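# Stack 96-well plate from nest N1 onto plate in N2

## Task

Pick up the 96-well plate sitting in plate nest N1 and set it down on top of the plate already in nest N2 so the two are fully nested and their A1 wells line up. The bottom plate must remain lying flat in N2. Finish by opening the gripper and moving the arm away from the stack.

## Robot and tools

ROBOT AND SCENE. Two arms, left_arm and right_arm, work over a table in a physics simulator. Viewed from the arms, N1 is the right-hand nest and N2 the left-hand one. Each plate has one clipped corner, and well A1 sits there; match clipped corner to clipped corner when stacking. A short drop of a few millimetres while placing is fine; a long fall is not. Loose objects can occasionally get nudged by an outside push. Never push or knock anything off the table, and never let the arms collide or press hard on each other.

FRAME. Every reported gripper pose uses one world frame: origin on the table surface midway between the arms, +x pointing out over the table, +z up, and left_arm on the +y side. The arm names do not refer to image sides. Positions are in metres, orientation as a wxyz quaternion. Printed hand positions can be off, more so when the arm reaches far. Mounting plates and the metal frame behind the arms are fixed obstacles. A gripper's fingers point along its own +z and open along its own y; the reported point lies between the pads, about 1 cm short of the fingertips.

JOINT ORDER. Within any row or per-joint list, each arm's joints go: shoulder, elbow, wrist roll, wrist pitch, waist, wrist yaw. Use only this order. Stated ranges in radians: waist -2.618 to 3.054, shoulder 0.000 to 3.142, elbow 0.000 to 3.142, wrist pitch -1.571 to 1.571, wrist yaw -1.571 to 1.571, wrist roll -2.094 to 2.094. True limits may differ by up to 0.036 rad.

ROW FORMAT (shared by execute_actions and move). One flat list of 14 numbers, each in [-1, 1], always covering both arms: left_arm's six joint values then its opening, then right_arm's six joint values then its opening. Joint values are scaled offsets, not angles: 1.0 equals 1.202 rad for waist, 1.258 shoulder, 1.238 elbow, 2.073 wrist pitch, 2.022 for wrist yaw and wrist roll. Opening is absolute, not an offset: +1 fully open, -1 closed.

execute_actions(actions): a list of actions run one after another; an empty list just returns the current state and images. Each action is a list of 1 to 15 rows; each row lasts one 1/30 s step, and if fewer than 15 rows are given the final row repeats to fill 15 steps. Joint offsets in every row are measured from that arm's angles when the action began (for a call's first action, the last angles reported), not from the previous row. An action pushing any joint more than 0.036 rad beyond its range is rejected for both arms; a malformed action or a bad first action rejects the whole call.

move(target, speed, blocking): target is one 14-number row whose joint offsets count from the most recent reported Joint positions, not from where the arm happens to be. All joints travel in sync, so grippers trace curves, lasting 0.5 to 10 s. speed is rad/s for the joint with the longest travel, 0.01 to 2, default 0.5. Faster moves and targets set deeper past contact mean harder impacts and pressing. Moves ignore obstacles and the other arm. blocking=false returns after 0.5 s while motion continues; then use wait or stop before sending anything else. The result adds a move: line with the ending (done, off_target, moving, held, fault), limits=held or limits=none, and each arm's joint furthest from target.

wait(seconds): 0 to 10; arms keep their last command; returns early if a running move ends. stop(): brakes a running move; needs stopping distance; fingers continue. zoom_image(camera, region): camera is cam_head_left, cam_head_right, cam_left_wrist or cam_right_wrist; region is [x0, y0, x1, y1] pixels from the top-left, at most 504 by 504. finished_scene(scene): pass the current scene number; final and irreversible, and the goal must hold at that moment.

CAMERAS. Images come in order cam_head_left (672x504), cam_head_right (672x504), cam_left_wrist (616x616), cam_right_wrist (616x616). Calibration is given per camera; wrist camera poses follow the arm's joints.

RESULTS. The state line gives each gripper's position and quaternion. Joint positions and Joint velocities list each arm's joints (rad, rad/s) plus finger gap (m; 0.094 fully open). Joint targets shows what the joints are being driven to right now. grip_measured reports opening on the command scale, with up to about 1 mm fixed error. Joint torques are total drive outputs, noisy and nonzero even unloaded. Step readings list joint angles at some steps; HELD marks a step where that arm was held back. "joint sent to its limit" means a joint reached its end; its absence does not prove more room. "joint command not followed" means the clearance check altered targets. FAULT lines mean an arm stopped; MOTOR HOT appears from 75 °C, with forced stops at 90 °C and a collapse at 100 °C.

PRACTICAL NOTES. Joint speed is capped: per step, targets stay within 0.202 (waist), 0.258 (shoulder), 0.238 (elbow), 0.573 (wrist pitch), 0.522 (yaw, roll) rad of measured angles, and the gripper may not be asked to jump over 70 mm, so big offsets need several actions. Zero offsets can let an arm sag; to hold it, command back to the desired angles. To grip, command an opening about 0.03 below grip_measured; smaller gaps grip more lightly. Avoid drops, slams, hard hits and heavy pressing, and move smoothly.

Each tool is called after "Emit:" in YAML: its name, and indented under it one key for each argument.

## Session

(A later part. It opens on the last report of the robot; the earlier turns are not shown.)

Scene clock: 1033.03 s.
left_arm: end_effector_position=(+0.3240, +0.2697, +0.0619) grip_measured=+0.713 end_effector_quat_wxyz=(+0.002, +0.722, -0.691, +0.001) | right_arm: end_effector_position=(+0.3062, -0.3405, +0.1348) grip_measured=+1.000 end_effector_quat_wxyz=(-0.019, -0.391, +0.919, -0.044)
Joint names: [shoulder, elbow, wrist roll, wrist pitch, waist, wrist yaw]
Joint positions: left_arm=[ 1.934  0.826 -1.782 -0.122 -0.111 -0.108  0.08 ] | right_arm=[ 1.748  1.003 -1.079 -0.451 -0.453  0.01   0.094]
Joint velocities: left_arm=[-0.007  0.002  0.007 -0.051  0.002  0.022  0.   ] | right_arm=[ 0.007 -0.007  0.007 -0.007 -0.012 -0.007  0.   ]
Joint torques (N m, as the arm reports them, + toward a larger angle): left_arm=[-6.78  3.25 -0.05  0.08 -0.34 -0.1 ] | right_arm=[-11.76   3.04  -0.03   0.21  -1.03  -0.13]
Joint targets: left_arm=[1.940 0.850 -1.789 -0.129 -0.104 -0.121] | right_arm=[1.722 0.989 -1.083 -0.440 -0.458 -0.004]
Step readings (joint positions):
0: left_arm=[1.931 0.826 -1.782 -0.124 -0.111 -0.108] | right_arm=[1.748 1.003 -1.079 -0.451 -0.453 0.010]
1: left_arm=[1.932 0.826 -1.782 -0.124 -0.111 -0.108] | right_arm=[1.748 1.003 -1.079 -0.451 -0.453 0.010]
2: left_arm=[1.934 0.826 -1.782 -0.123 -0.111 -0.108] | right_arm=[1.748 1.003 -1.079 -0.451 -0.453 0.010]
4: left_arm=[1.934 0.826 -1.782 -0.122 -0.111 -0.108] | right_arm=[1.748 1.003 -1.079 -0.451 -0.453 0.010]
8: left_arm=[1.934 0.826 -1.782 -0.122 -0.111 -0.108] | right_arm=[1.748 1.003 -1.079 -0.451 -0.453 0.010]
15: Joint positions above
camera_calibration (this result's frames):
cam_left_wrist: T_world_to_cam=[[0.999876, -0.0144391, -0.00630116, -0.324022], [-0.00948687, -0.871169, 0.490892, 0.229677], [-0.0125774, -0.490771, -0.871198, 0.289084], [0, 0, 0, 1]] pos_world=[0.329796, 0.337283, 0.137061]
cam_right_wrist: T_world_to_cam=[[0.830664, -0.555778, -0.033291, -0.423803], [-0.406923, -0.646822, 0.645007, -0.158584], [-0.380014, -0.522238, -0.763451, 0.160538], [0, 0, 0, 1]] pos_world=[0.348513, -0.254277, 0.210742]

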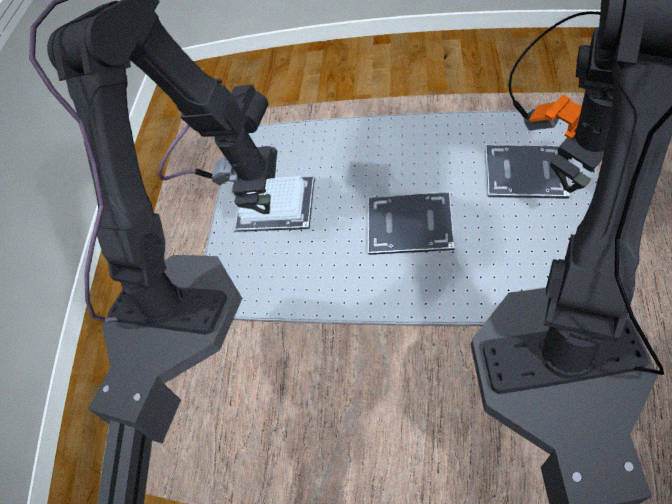

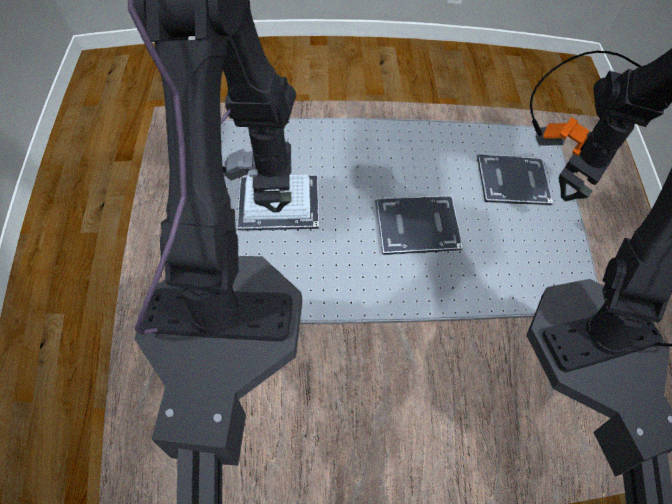

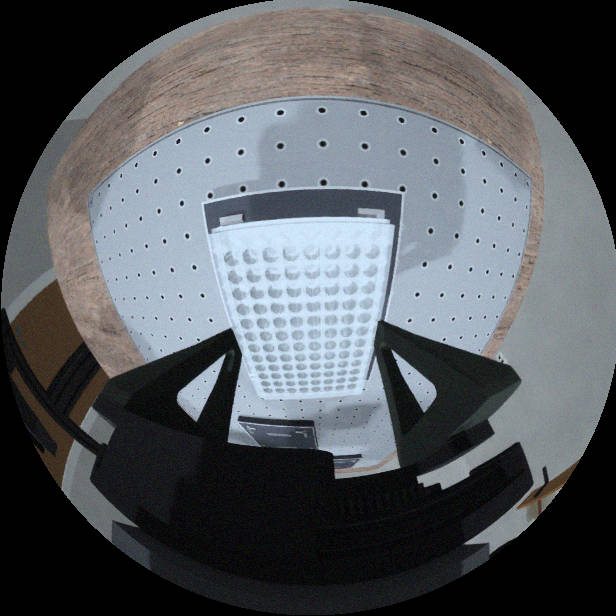

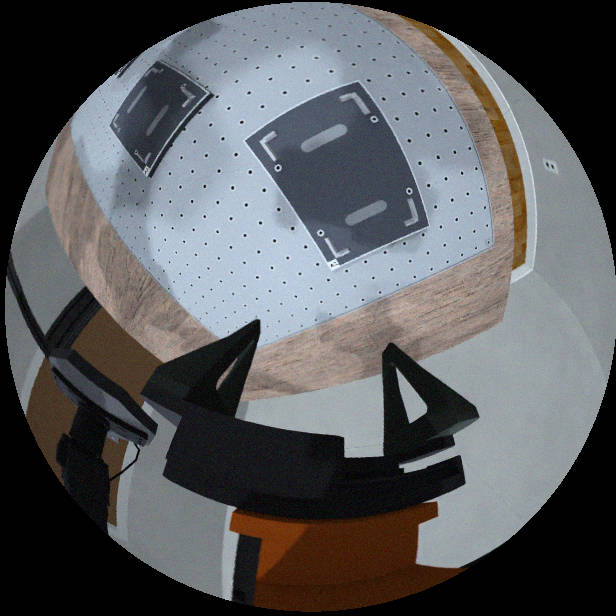

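Emit:
execute_actions:
  actions:
    - [[0.0135,0.0194,-0.0035,-0.0063,0.0058,-0.0064,0.685,-0.0207,-0.0113,-0.002,0.0053,-0.004,-0.007,1],[0.0135,0.0194,-0.0035,-0.0063,0.0058,-0.0064,0.685,-0.0207,-0.0113,-0.002,0.0053,-0.004,-0.007,1],[0.005,0.0194,-0.0035,-0.0063,0.0058,-0.0064,0.685,-0.0207,-0.0113,-0.002,0.0053,-0.004,-0.007,1]]

Scene clock: 1057.60 s.
left_arm: end_effector_position=(+0.3240, +0.2697, +0.0619) grip_measured=+0.713 end_effector_quat_wxyz=(+0.002, +0.722, -0.691, +0.001) | right_arm: end_effector_position=(+0.3062, -0.3405, +0.1348) grip_measured=+1.000 end_effector_quat_wxyz=(-0.019, -0.391, +0.919, -0.044)
Joint names: [shoulder, elbow, wrist roll, wrist pitch, waist, wrist yaw]
Joint positions: left_arm=[ 1.934  0.826 -1.782 -0.122 -0.111 -0.108  0.08 ] | right_arm=[ 1.748  1.003 -1.079 -0.451 -0.453  0.01   0.094]
Joint velocities: left_arm=[-0.022 -0.027 -0.022  0.022  0.017 -0.022  0.001] | right_arm=[-0.007 -0.012 -0.051 -0.022  0.002 -0.007  0.   ]
Joint torques (N m, as the arm reports them, + toward a larger angle): left_arm=[-6.74  3.25 -0.05  0.02 -0.34 -0.1 ] | right_arm=[-11.74   3.02  -0.02   0.22  -1.02  -0.13]
Joint targets: left_arm=[1.941 0.850 -1.789 -0.135 -0.104 -0.121] | right_arm=[1.722 0.989 -1.083 -0.440 -0.458 -0.004]
Step readings (joint positions):
0: left_arm=[1.934 0.826 -1.782 -0.122 -0.111 -0.108] | right_arm=[1.748 1.003 -1.079 -0.451 -0.453 0.010]
1: left_arm=[1.934 0.826 -1.782 -0.122 -0.111 -0.108] | right_arm=[1.748 1.003 -1.079 -0.451 -0.453 0.010]
2: left_arm=[1.934 0.826 -1.782 -0.122 -0.111 -0.108] | right_arm=[1.748 1.003 -1.079 -0.451 -0.453 0.010]
4: left_arm=[1.934 0.826 -1.782 -0.122 -0.111 -0.108] | right_arm=[1.748 1.003 -1.079 -0.451 -0.453 0.010]
8: left_arm=[1.934 0.826 -1.782 -0.122 -0.111 -0.108] | right_arm=[1.748 1.003 -1.079 -0.451 -0.453 0.010]
15: Joint positions above
camera_calibration (this result's frames):
cam_left_wrist: T_world_to_cam=[[0.999876, -0.0144391, -0.00630116, -0.324022], [-0.00948687, -0.871169, 0.490892, 0.229677], [-0.0125774, -0.490771, -0.871198, 0.289084], [0, 0, 0, 1]] pos_world=[0.329796, 0.337283, 0.137061]
cam_right_wrist: T_world_to_cam=[[0.830664, -0.555778, -0.033291, -0.423803], [-0.406923, -0.646822, 0.645007, -0.158584], [-0.380014, -0.522238, -0.763451, 0.160538], [0, 0, 0, 1]] pos_world=[0.348513, -0.254277, 0.210742]

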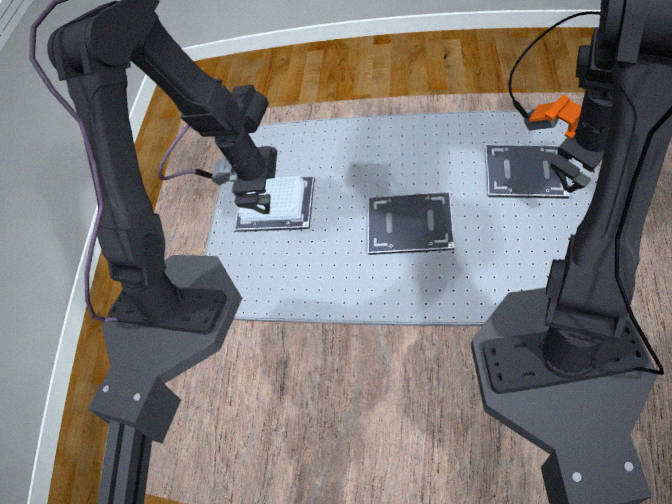

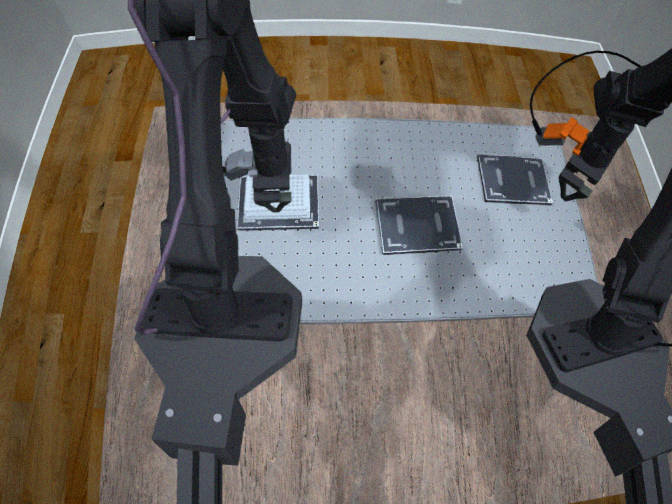

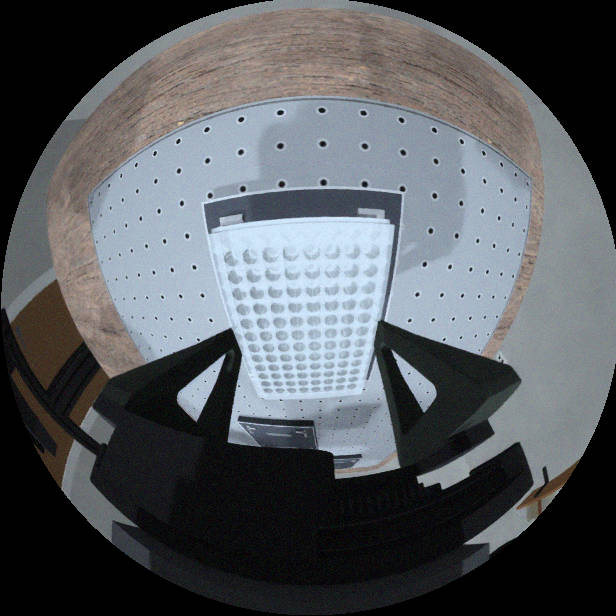

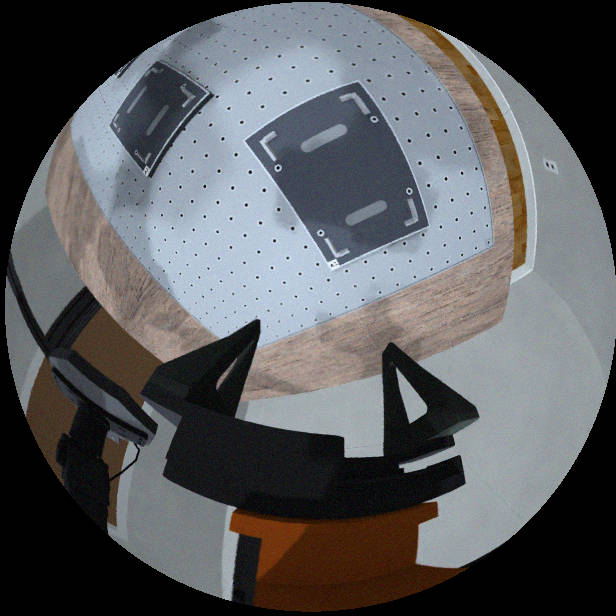

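Emit:
move:
  target: [-0.0215,0.0194,-0.0035,-0.0097,0.0058,-0.0064,0.685,-0.0207,-0.0113,-0.002,0.0053,-0.004,-0.007,1]
  speed: 0.03

Scene clock: 1073.70 s.
left_arm: end_effector_position=(+0.3243, +0.2698, +0.0626) grip_measured=+0.713 end_effector_quat_wxyz=(+0.002, +0.723, -0.691, +0.001) | right_arm: end_effector_position=(+0.3062, -0.3404, +0.1348) grip_measured=+1.000 end_effector_quat_wxyz=(-0.019, -0.391, +0.919, -0.044)
Joint names: [shoulder, elbow, wrist roll, wrist pitch, waist, wrist yaw]
Joint positions: left_arm=[ 1.931  0.826 -1.782 -0.125 -0.111 -0.108  0.08 ] | right_arm=[ 1.748  1.003 -1.079 -0.451 -0.453  0.01   0.094]
Joint velocities: left_arm=[ 0.002 -0.017  0.095 -0.095 -0.007  0.022 -0.   ] | right_arm=[ 0.002 -0.002  0.007  0.022 -0.012  0.037  0.   ]
Joint torques (N m, as the arm reports them, + toward a larger angle): left_arm=[-8.83  3.27 -0.06 -0.03 -0.34 -0.1 ] | right_arm=[-11.71   3.04  -0.03   0.22  -1.03  -0.13]
Joint targets: left_arm=[1.907 0.850 -1.789 -0.143 -0.104 -0.121] | right_arm=[1.722 0.989 -1.083 -0.440 -0.458 -0.004]
move: off_target (left_arm, right_arm); limits=none; left_arm: farthest joint: the shoulder, 0.024 radians from its target (0.027 radians at the start); right_arm: farthest joint: the shoulder, 0.026 radians from its target (0.026 radians at the start)
camera_calibration (this result's frames):
cam_left_wrist: T_world_to_cam=[[0.999882, -0.0143543, -0.00555185, -0.324392], [-0.00977941, -0.871108, 0.490994, 0.229398], [-0.0118842, -0.490882, -0.871145, 0.289596], [0, 0, 0, 1]] pos_world=[0.330039, 0.337332, 0.137846]
cam_right_wrist: T_world_to_cam=[[0.830673, -0.555758, -0.03341, -0.423762], [-0.406983, -0.647063, 0.644728, -0.158557], [-0.379931, -0.521961, -0.763682, 0.160674], [0, 0, 0, 1]] pos_world=[0.348523, -0.25424, 0.210772]

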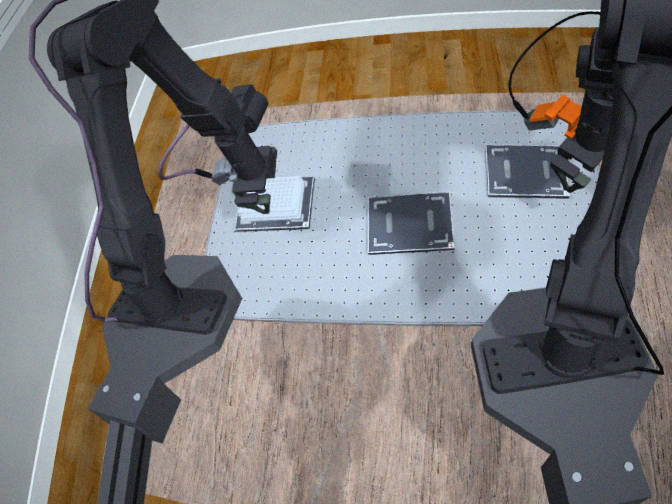

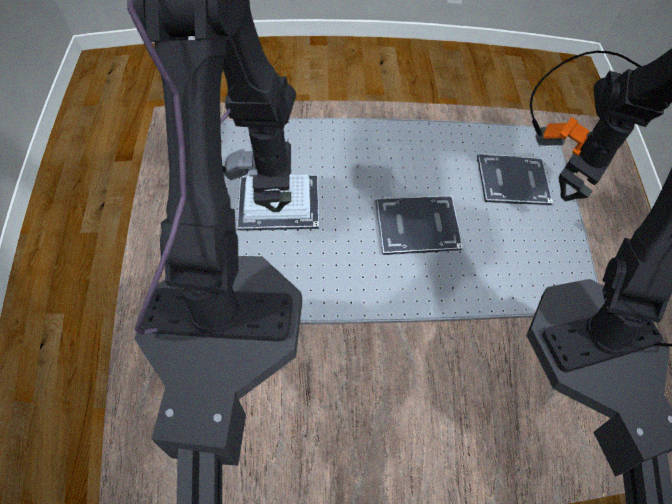

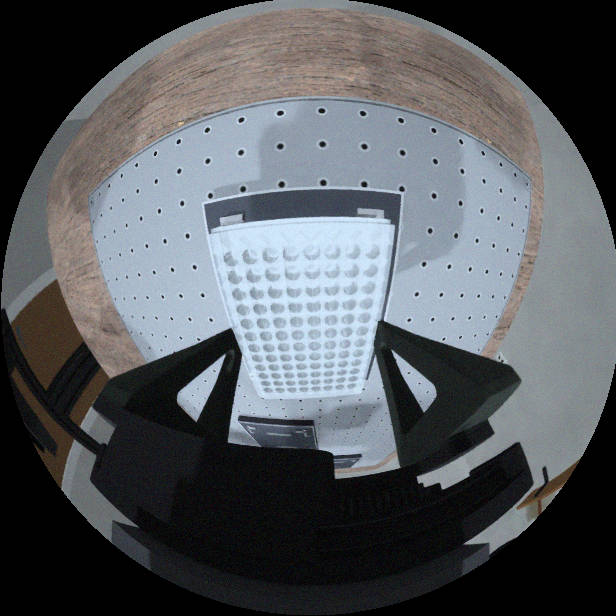

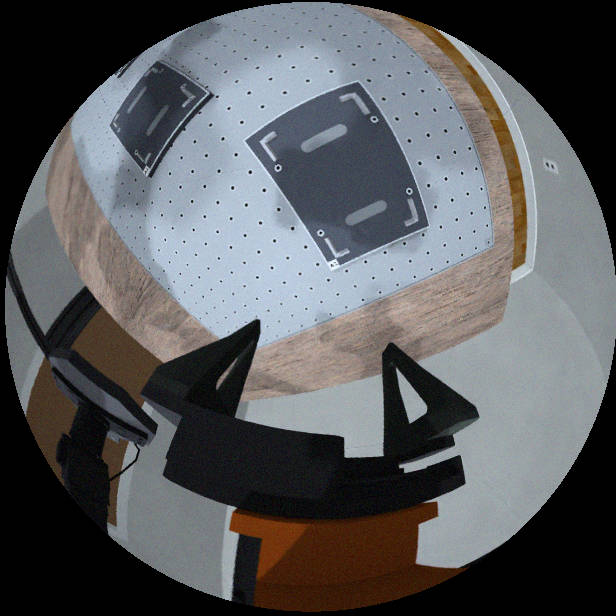

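Emit:
execute_actions:
  actions:
    - [[0.0143,0.0194,-0.0035,-0.0068,0.0058,-0.0064,0.685,-0.0207,-0.0113,-0.002,0.0053,-0.004,-0.007,1],[0.0143,0.0194,-0.0035,-0.0068,0.0058,-0.0064,0.685,-0.0207,-0.0113,-0.002,0.0053,-0.004,-0.007,1],[0.0143,0.0194,-0.0035,-0.0068,0.0058,-0.0064,0.685,-0.0207,-0.0113,-0.002,0.0053,-0.004,-0.007,1],[0.0143,0.0194,-0.0035,-0.0068,0.0058,-0.0064,0.685,-0.0207,-0.0113,-0.002,0.0053,-0.004,-0.007,1],[0.008,0.0194,-0.0035,-0.0068,0.0058,-0.0064,0.685,-0.0207,-0.0113,-0.002,0.0053,-0.004,-0.007,1]]

Scene clock: 1079.90 s.
left_arm: end_effector_position=(+0.3238, +0.2699, +0.0620) grip_measured=+0.713 end_effector_quat_wxyz=(+0.002, +0.723, -0.691, +0.000) | right_arm: end_effector_position=(+0.3062, -0.3404, +0.1348) grip_measured=+1.000 end_effector_quat_wxyz=(-0.019, -0.391, +0.919, -0.044)
Joint names: [shoulder, elbow, wrist roll, wrist pitch, waist, wrist yaw]
Joint positions: left_arm=[ 1.934  0.826 -1.782 -0.124 -0.111 -0.109  0.08 ] | right_arm=[ 1.748  1.003 -1.079 -0.451 -0.453  0.01   0.094]
Joint velocities: left_arm=[ 0.002 -0.012 -0.022 -0.051 -0.007 -0.037  0.001] | right_arm=[0.002 0.012 0.022 0.022 0.002 0.022 0.   ]
Joint torques (N m, as the arm reports them, + toward a larger angle): left_arm=[-6.66  3.25 -0.05  0.01 -0.34 -0.1 ] | right_arm=[-11.73   3.05  -0.03   0.22  -1.04  -0.14]
Joint targets: left_arm=[1.941 0.850 -1.789 -0.138 -0.104 -0.121] | right_arm=[1.722 0.989 -1.083 -0.440 -0.458 -0.004]
Step readings (joint positions):
0: left_arm=[1.931 0.826 -1.782 -0.125 -0.111 -0.108] | right_arm=[1.748 1.003 -1.079 -0.451 -0.453 0.010]
1: left_arm=[1.932 0.826 -1.782 -0.125 -0.111 -0.108] | right_arm=[1.748 1.003 -1.079 -0.451 -0.453 0.010]
2: left_arm=[1.934 0.826 -1.782 -0.125 -0.111 -0.108] | right_arm=[1.748 1.003 -1.079 -0.451 -0.453 0.010]
4: left_arm=[1.934 0.826 -1.782 -0.124 -0.111 -0.109] | right_arm=[1.748 1.003 -1.079 -0.451 -0.453 0.010]
8: left_arm=[1.934 0.826 -1.782 -0.124 -0.111 -0.109] | right_arm=[1.748 1.003 -1.079 -0.451 -0.453 0.010]
15: Joint positions above
camera_calibration (this result's frames):
cam_left_wrist: T_world_to_cam=[[0.999872, -0.0141825, -0.00736836, -0.323768], [-0.0087469, -0.871449, 0.490408, 0.229599], [-0.0133763, -0.490281, -0.871462, 0.28937], [0, 0, 0, 1]] pos_world=[0.329606, 0.337365, 0.137192]
cam_right_wrist: T_world_to_cam=[[0.830673, -0.555758, -0.03341, -0.423762], [-0.406983, -0.647063, 0.644728, -0.158557], [-0.379931, -0.521961, -0.763682, 0.160674], [0, 0, 0, 1]] pos_world=[0.348523, -0.25424, 0.210772]

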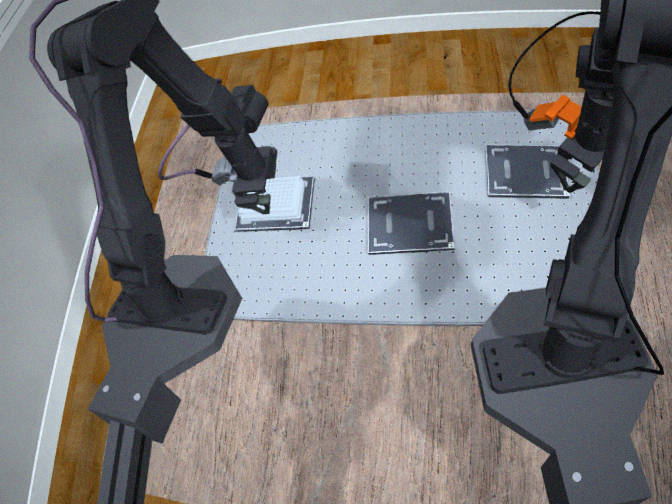

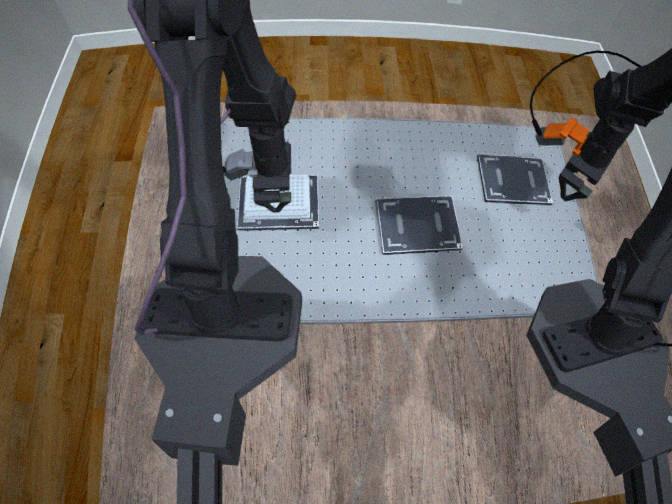

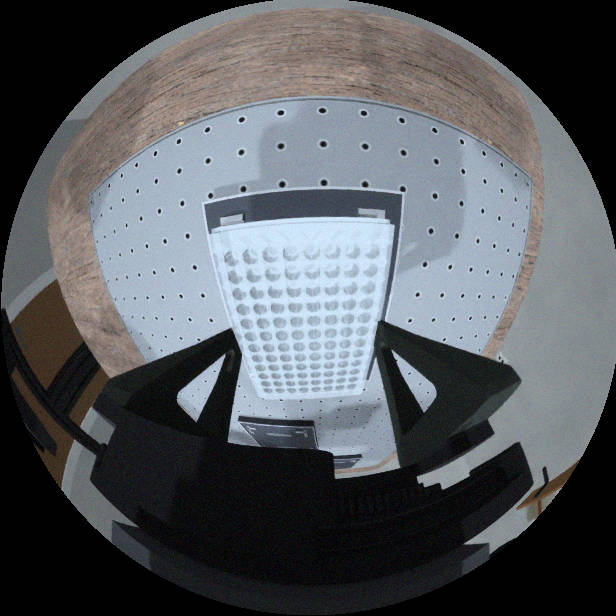

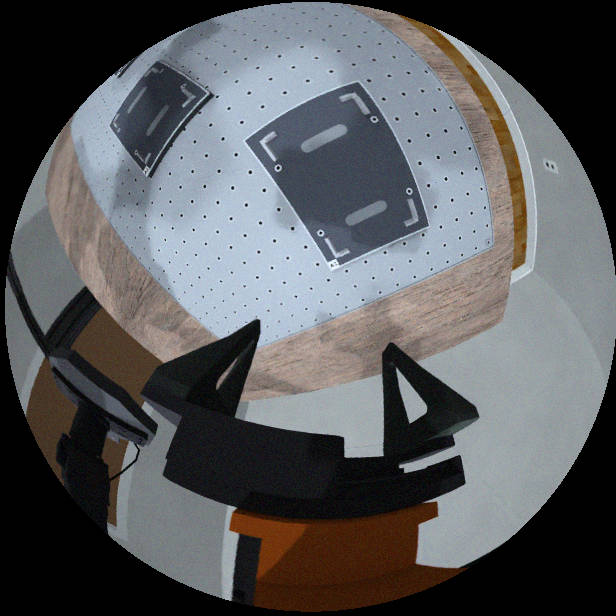

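Emit:
zoom_image:
  camera: "cam_left_wrist"
  region: [200, 210, 240, 240]

Emit:
zoom_image:
  camera: "cam_left_wrist"
  region: [360, 200, 400, 230]

Region (200, 210, 240, 240) of cam_left_wrist's 616x616 image, scaled by 12.600, with more detail than that image has; it fills the top 378 rows of this view, and the rest is white.

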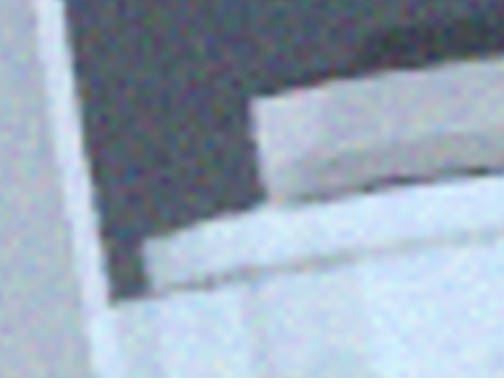

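Region (360, 200, 400, 230) of cam_left_wrist's 616x616 image, scaled by 12.600, with more detail than that image has; it fills the top 378 rows of this view, and the rest is white.

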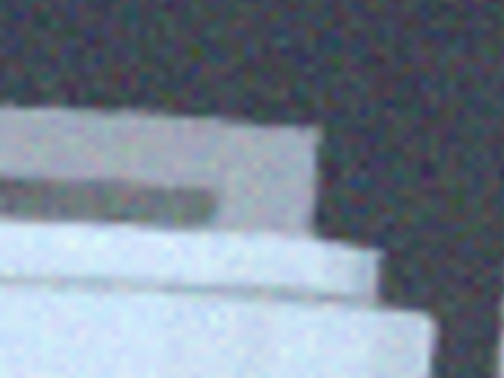

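Emit:
zoom_image:
  camera: "cam_head_right"
  region: [230, 165, 330, 240]

Emit:
zoom_image:
  camera: "cam_head_left"
  region: [225, 165, 325, 240]

Region (230, 165, 330, 240) of cam_head_right's 672x504 image, scaled by 5.040, with more detail than that image has; it fills the top 378 rows of this view, and the rest is white.

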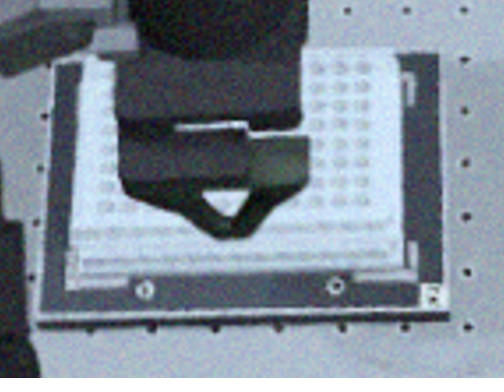

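Region (225, 165, 325, 240) of cam_head_left's 672x504 image, scaled by 5.040, with more detail than that image has; it fills the top 378 rows of this view, and the rest is white.

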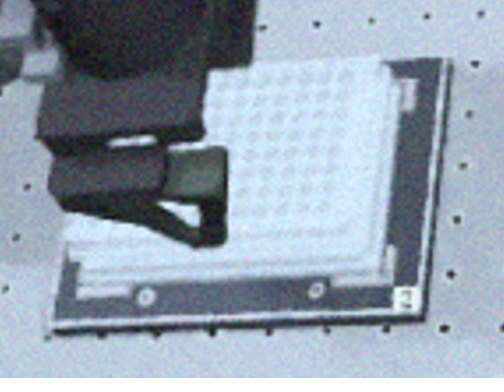

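Emit:
zoom_image:
  camera: "cam_head_left"
  region: [280, 200, 320, 230]

Emit:
zoom_image:
  camera: "cam_head_left"
  region: [230, 200, 270, 230]

Region (280, 200, 320, 230) of cam_head_left's 672x504 image, scaled by 12.600, with more detail than that image has; it fills the top 378 rows of this view, and the rest is white.

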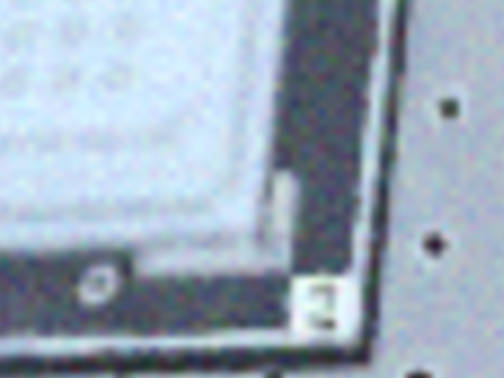

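Region (230, 200, 270, 230) of cam_head_left's 672x504 image, scaled by 12.600, with more detail than that image has; it fills the top 378 rows of this view, and the rest is white.

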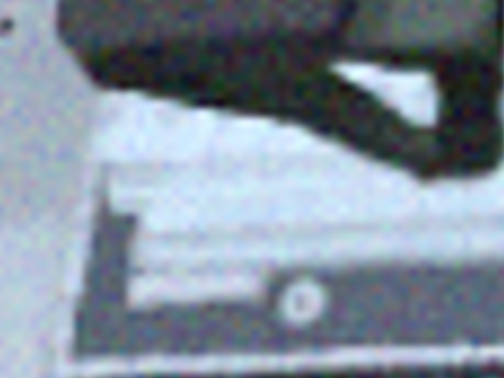

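Emit:
execute_actions:
  actions:
    - [[0.0095,0.0194,-0.0035,-0.0068,-0.0166,-0.0015,0.685,-0.0207,-0.0113,-0.002,0.0053,-0.004,-0.007,1],[0.0095,0.0194,-0.0035,-0.0068,0.0,-0.0015,0.685,-0.0207,-0.0113,-0.002,0.0053,-0.004,-0.007,1]]

Scene clock: 1106.80 s.
left_arm: end_effector_position=(+0.3238, +0.2696, +0.0620) grip_measured=+0.713 end_effector_quat_wxyz=(+0.002, +0.722, -0.691, +0.000) | right_arm: end_effector_position=(+0.3062, -0.3403, +0.1348) grip_measured=+1.000 end_effector_quat_wxyz=(-0.019, -0.391, +0.919, -0.044)
Joint names: [shoulder, elbow, wrist roll, wrist pitch, waist, wrist yaw]
Joint positions: left_arm=[ 1.934  0.826 -1.783 -0.124 -0.112 -0.109  0.08 ] | right_arm=[ 1.748  1.003 -1.079 -0.451 -0.453  0.009  0.094]
Joint velocities: left_arm=[ 0.012 -0.012  0.022 -0.051  0.007 -0.037  0.001] | right_arm=[ 0.002 -0.012 -0.051 -0.051  0.002  0.022  0.   ]
Joint torques (N m, as the arm reports them, + toward a larger angle): left_arm=[-6.34  3.26 -0.05  0.01 -0.72 -0.01] | right_arm=[-11.73   3.05  -0.03   0.22  -1.01  -0.14]
Joint targets: left_arm=[1.946 0.850 -1.789 -0.138 -0.111 -0.112] | right_arm=[1.722 0.989 -1.083 -0.440 -0.458 -0.005]
Step readings (joint positions):
0: left_arm=[1.934 0.826 -1.782 -0.124 -0.111 -0.109] | right_arm=[1.748 1.003 -1.079 -0.451 -0.453 0.010]
1: left_arm=[1.934 0.826 -1.782 -0.124 -0.112 -0.109] | right_arm=[1.748 1.003 -1.079 -0.451 -0.453 0.010]
2: left_arm=[1.934 0.826 -1.783 -0.124 -0.112 -0.109] | right_arm=[1.748 1.003 -1.079 -0.451 -0.453 0.010]
4: left_arm=[1.934 0.826 -1.783 -0.124 -0.112 -0.109] | right_arm=[1.748 1.003 -1.079 -0.451 -0.453 0.010]
8: left_arm=[1.934 0.826 -1.783 -0.124 -0.112 -0.109] | right_arm=[1.748 1.003 -1.079 -0.451 -0.453 0.010]
15: Joint positions above
camera_calibration (this result's frames):
cam_left_wrist: T_world_to_cam=[[0.999869, -0.0144899, -0.00719283, -0.323675], [-0.00910575, -0.871621, 0.490096, 0.229524], [-0.0133709, -0.489966, -0.871639, 0.289193], [0, 0, 0, 1]] pos_world=[0.329589, 0.337063, 0.137255]
cam_right_wrist: T_world_to_cam=[[0.830681, -0.555738, -0.033529, -0.423721], [-0.407043, -0.647304, 0.644449, -0.158529], [-0.379848, -0.521684, -0.763912, 0.16081], [0, 0, 0, 1]] pos_world=[0.348533, -0.254202, 0.210802]

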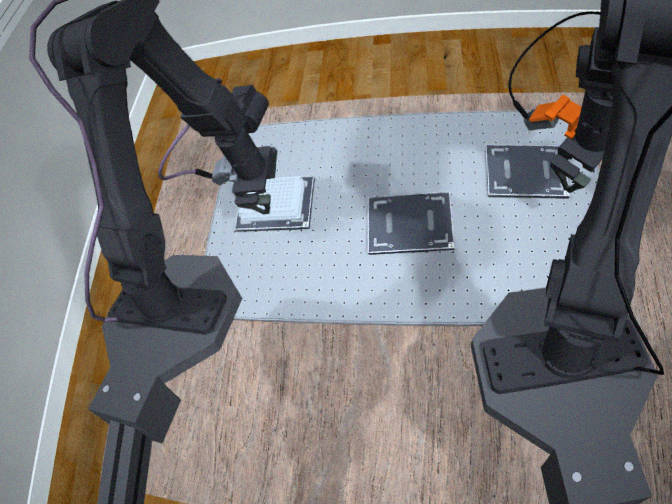

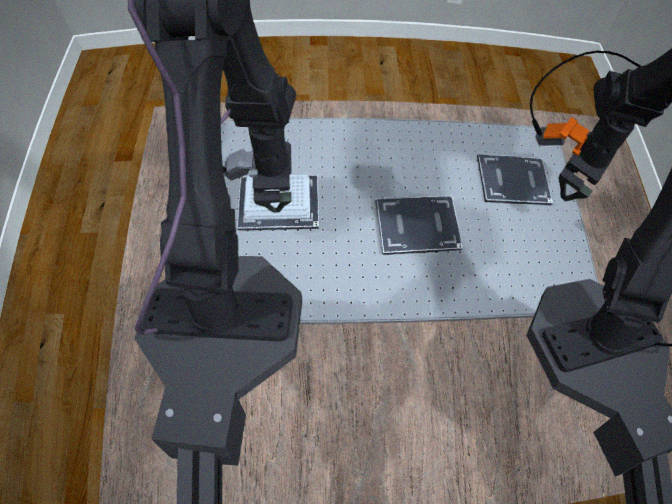

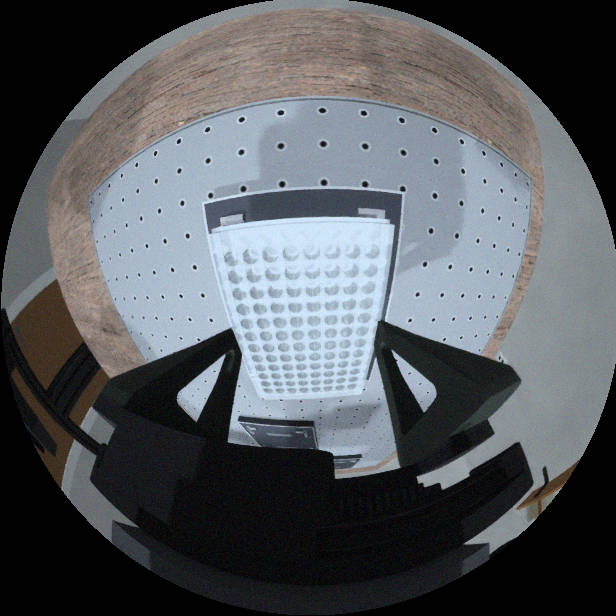

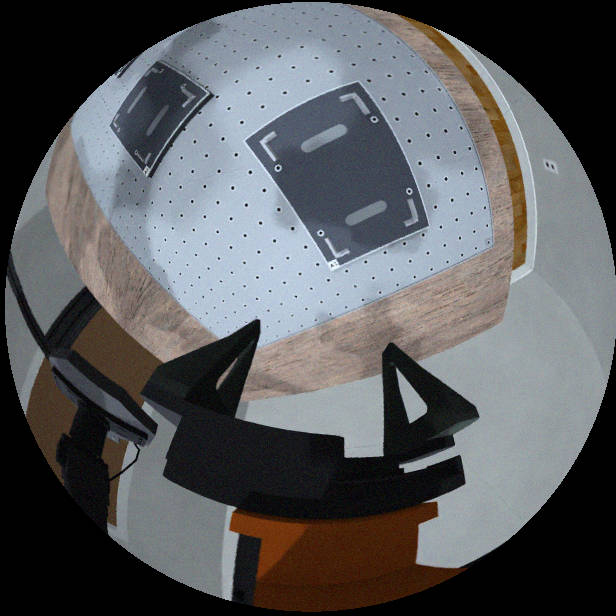

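Emit:
execute_actions:
  actions:
    - [[0.0143,0.0194,-0.003,-0.0068,0.0,-0.0015,0.685,-0.0207,-0.0113,-0.002,0.0053,-0.004,-0.007,1],[0.0143,0.0194,-0.003,-0.0068,0.0,-0.0015,0.685,-0.0207,-0.0113,-0.002,0.0053,-0.004,-0.007,1],[0.0143,0.0194,-0.003,-0.0068,0.0,-0.0015,0.685,-0.0207,-0.0113,-0.002,0.0053,-0.004,-0.007,1],[0.008,0.0194,-0.003,-0.0068,0.0,-0.0015,0.685,-0.0207,-0.0113,-0.002,0.0053,-0.004,-0.007,1]]

Scene clock: 1112.23 s.
left_arm: end_effector_position=(+0.3238, +0.2696, +0.0620) grip_measured=+0.713 end_effector_quat_wxyz=(+0.002, +0.722, -0.691, +0.000) | right_arm: end_effector_position=(+0.3062, -0.3403, +0.1348) grip_measured=+1.000 end_effector_quat_wxyz=(-0.019, -0.391, +0.919, -0.044)
Joint names: [shoulder, elbow, wrist roll, wrist pitch, waist, wrist yaw]
Joint positions: left_arm=[ 1.934  0.826 -1.783 -0.124 -0.112 -0.109  0.08 ] | right_arm=[ 1.748  1.003 -1.079 -0.451 -0.453  0.009  0.094]
Joint velocities: left_arm=[ 0.007 -0.012 -0.007 -0.007  0.012 -0.022 -0.001] | right_arm=[-0.012 -0.007 -0.007  0.037  0.002 -0.051  0.   ]
Joint torques (N m, as the arm reports them, + toward a larger angle): left_arm=[-6.47  3.26 -0.05  0.01 -0.8  -0.01] | right_arm=[-11.73   3.05  -0.03   0.22  -1.04  -0.14]
Joint targets: left_arm=[1.944 0.850 -1.789 -0.138 -0.112 -0.113] | right_arm=[1.722 0.989 -1.083 -0.440 -0.458 -0.005]
Step readings (joint positions):
0: left_arm=[1.934 0.826 -1.783 -0.124 -0.112 -0.109] | right_arm=[1.748 1.003 -1.079 -0.451 -0.453 0.009]
1: left_arm=[1.934 0.826 -1.783 -0.124 -0.112 -0.109] | right_arm=[1.748 1.003 -1.079 -0.451 -0.453 0.009]
2: left_arm=[1.934 0.826 -1.783 -0.124 -0.112 -0.109] | right_arm=[1.748 1.003 -1.079 -0.451 -0.453 0.009]
4: left_arm=[1.934 0.826 -1.783 -0.124 -0.112 -0.109] | right_arm=[1.748 1.003 -1.079 -0.451 -0.453 0.009]
8: left_arm=[1.934 0.826 -1.783 -0.124 -0.112 -0.109] | right_arm=[1.748 1.003 -1.079 -0.451 -0.453 0.009]
15: Joint positions above
camera_calibration (this result's frames):
cam_left_wrist: T_world_to_cam=[[0.999869, -0.0144899, -0.00719283, -0.323675], [-0.00910575, -0.871621, 0.490096, 0.229524], [-0.0133709, -0.489966, -0.871639, 0.289193], [0, 0, 0, 1]] pos_world=[0.329589, 0.337063, 0.137255]
cam_right_wrist: T_world_to_cam=[[0.830681, -0.555738, -0.033529, -0.423721], [-0.407043, -0.647304, 0.644449, -0.158529], [-0.379848, -0.521684, -0.763912, 0.16081], [0, 0, 0, 1]] pos_world=[0.348533, -0.254202, 0.210802]

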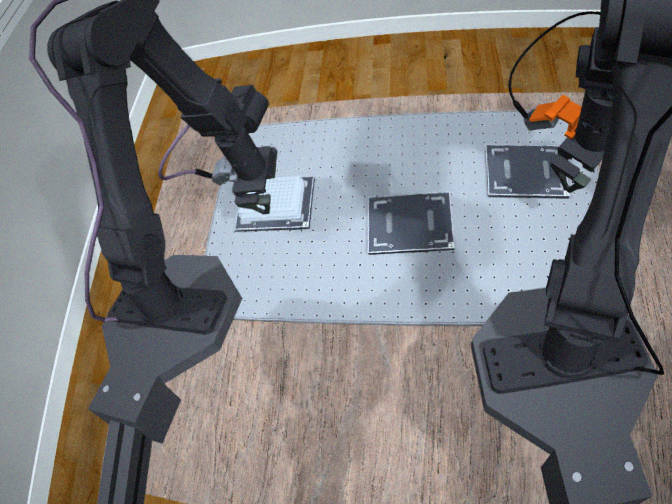

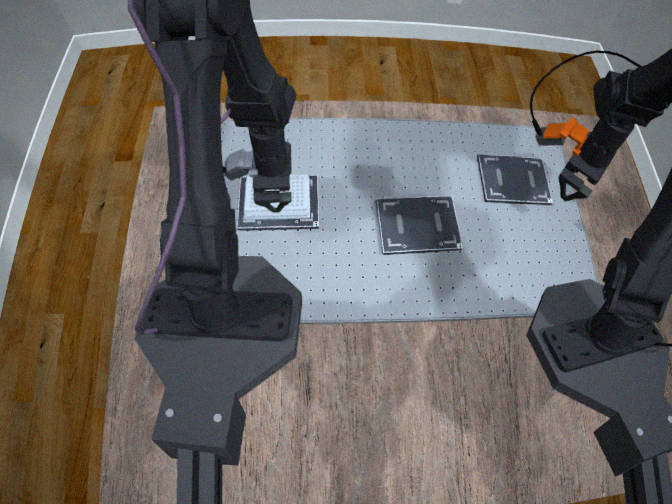

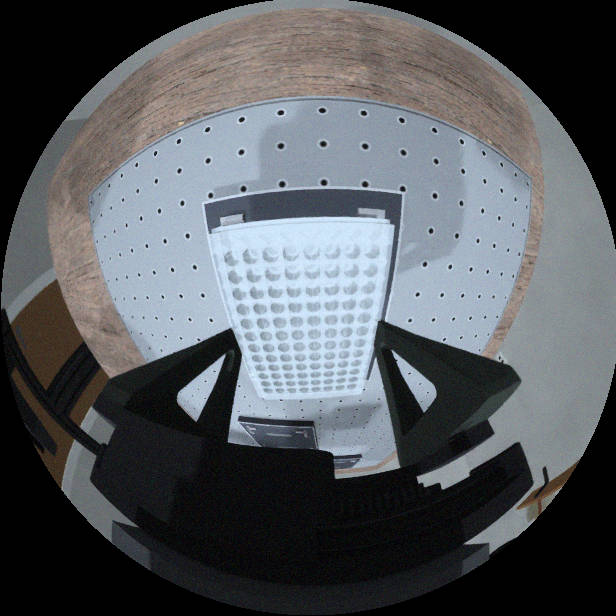

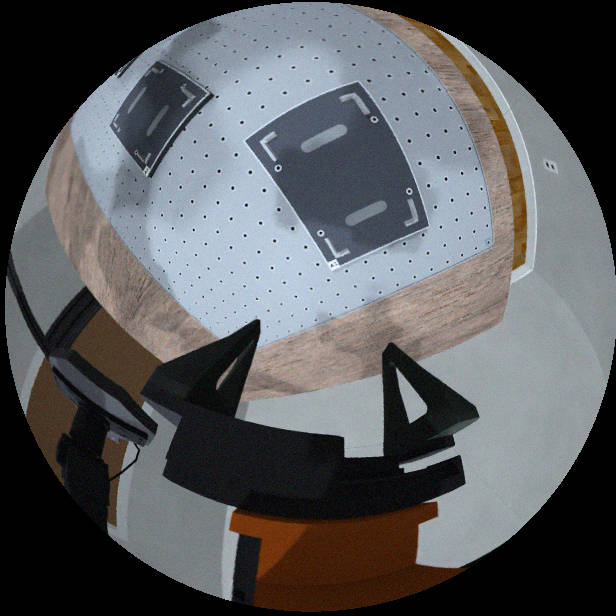

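Emit:
execute_actions:
  actions:
    - [[-0.003,0.0194,-0.003,-0.0068,0.0,-0.0015,0.700,-0.0207,-0.0113,-0.002,0.0053,-0.004,-0.007,1]]
    - [[-0.003,0.0194,-0.003,-0.0068,0.0,-0.0015,0.712,-0.0207,-0.0113,-0.002,0.0053,-0.004,-0.007,1]]

Scene clock: 1127.97 s.
left_arm: end_effector_position=(+0.3238, +0.2696, +0.0620) grip_measured=+0.722 end_effector_quat_wxyz=(+0.002, +0.722, -0.691, +0.000) | right_arm: end_effector_position=(+0.3062, -0.3403, +0.1348) grip_measured=+1.000 end_effector_quat_wxyz=(-0.019, -0.391, +0.919, -0.044)
Joint names: [shoulder, elbow, wrist roll, wrist pitch, waist, wrist yaw]
Joint positions: left_arm=[ 1.934  0.826 -1.783 -0.124 -0.112 -0.109  0.081] | right_arm=[ 1.748  1.003 -1.079 -0.451 -0.453  0.009  0.094]
Joint velocities: left_arm=[-0.022  0.002 -0.007  0.007 -0.007 -0.007  0.001] | right_arm=[-0.007 -0.007 -0.051  0.022  0.002  0.022  0.   ]
Joint torques (N m, as the arm reports them, + toward a larger angle): left_arm=[-7.44  3.26 -0.05  0.01 -0.8  -0.02] | right_arm=[-11.71   3.06  -0.03   0.22  -1.01  -0.13]
Joint targets: left_arm=[1.930 0.850 -1.789 -0.138 -0.112 -0.113] | right_arm=[1.722 0.989 -1.083 -0.440 -0.458 -0.005]
Step readings (joint positions; steps 1 to 15: 1st action; 16 to 30: 2nd action):
0: left_arm=[1.934 0.826 -1.783 -0.124 -0.112 -0.109] | right_arm=[1.748 1.003 -1.079 -0.451 -0.453 0.009]
1: left_arm=[1.934 0.826 -1.783 -0.124 -0.112 -0.109] | right_arm=[1.748 1.003 -1.079 -0.451 -0.453 0.009]
2: left_arm=[1.934 0.826 -1.783 -0.124 -0.112 -0.109] | right_arm=[1.748 1.003 -1.079 -0.451 -0.453 0.009]
4: left_arm=[1.934 0.826 -1.783 -0.124 -0.112 -0.109] | right_arm=[1.748 1.003 -1.079 -0.451 -0.453 0.009]
8: left_arm=[1.934 0.826 -1.783 -0.124 -0.112 -0.109] | right_arm=[1.748 1.003 -1.079 -0.451 -0.453 0.009]
15: left_arm=[1.934 0.826 -1.783 -0.124 -0.112 -0.109] | right_arm=[1.748 1.003 -1.079 -0.451 -0.453 0.009]
16: left_arm=[1.934 0.826 -1.783 -0.124 -0.112 -0.109] | right_arm=[1.748 1.003 -1.079 -0.451 -0.453 0.009]
17: left_arm=[1.934 0.826 -1.783 -0.124 -0.112 -0.109] | right_arm=[1.748 1.003 -1.079 -0.451 -0.453 0.009]
19: left_arm=[1.934 0.826 -1.783 -0.124 -0.112 -0.109] | right_arm=[1.748 1.003 -1.079 -0.451 -0.453 0.009]
23: left_arm=[1.934 0.826 -1.783 -0.124 -0.112 -0.109] | right_arm=[1.748 1.003 -1.079 -0.451 -0.453 0.009]
30: Joint positions above
camera_calibration (this result's frames):
cam_left_wrist: T_world_to_cam=[[0.999869, -0.0144899, -0.00719283, -0.323675], [-0.00910575, -0.871621, 0.490096, 0.229524], [-0.0133709, -0.489966, -0.871639, 0.289193], [0, 0, 0, 1]] pos_world=[0.329589, 0.337063, 0.137255]
cam_right_wrist: T_world_to_cam=[[0.83069, -0.555717, -0.033648, -0.42368], [-0.407103, -0.647544, 0.644169, -0.158501], [-0.379764, -0.521407, -0.764143, 0.160946], [0, 0, 0, 1]] pos_world=[0.348543, -0.254164, 0.210831]

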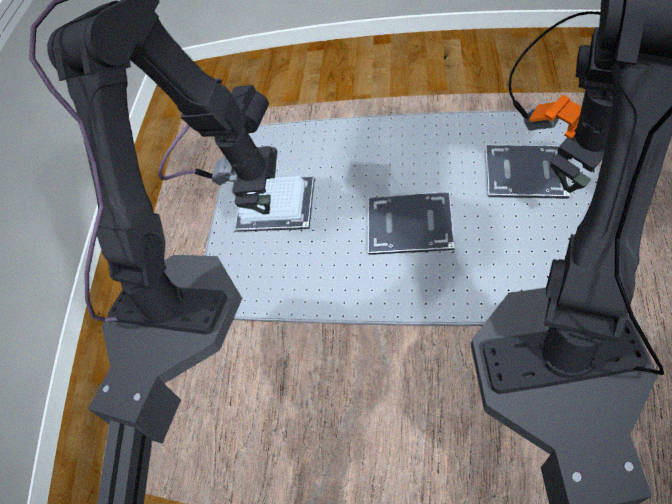

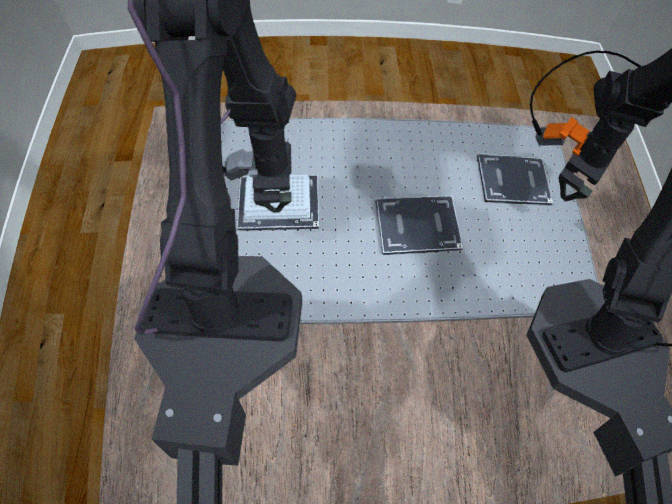

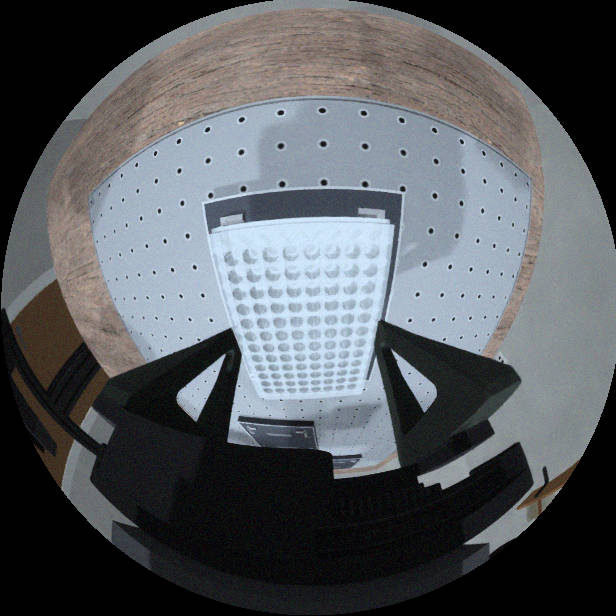

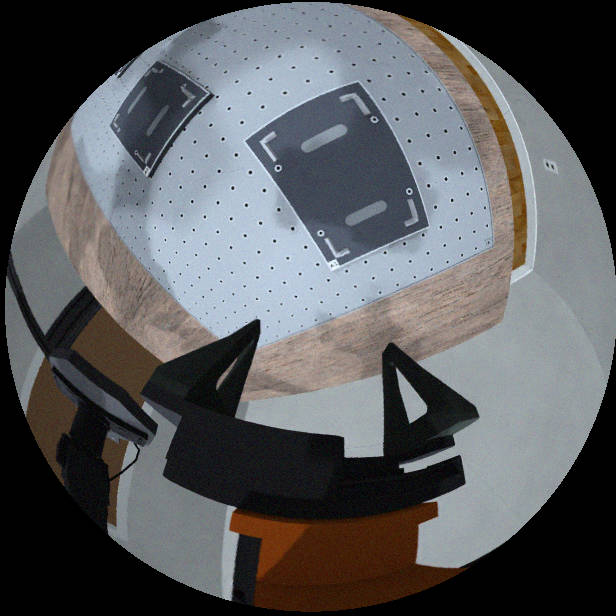

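Emit:
zoom_image:
  camera: "cam_left_wrist"
  region: [200, 210, 240, 240]

Emit:
zoom_image:
  camera: "cam_left_wrist"
  region: [360, 200, 400, 230]

Region (200, 210, 240, 240) of cam_left_wrist's 616x616 image, scaled by 12.600, with more detail than that image has; it fills the top 378 rows of this view, and the rest is white.

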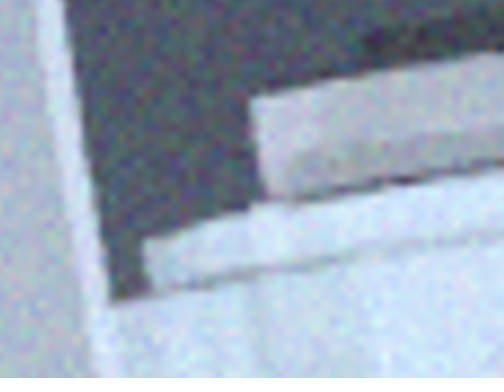

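Region (360, 200, 400, 230) of cam_left_wrist's 616x616 image, scaled by 12.600, with more detail than that image has; it fills the top 378 rows of this view, and the rest is white.

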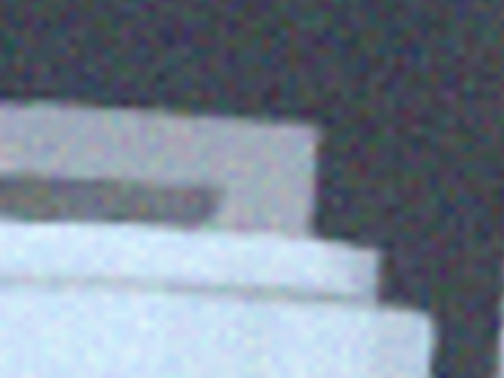

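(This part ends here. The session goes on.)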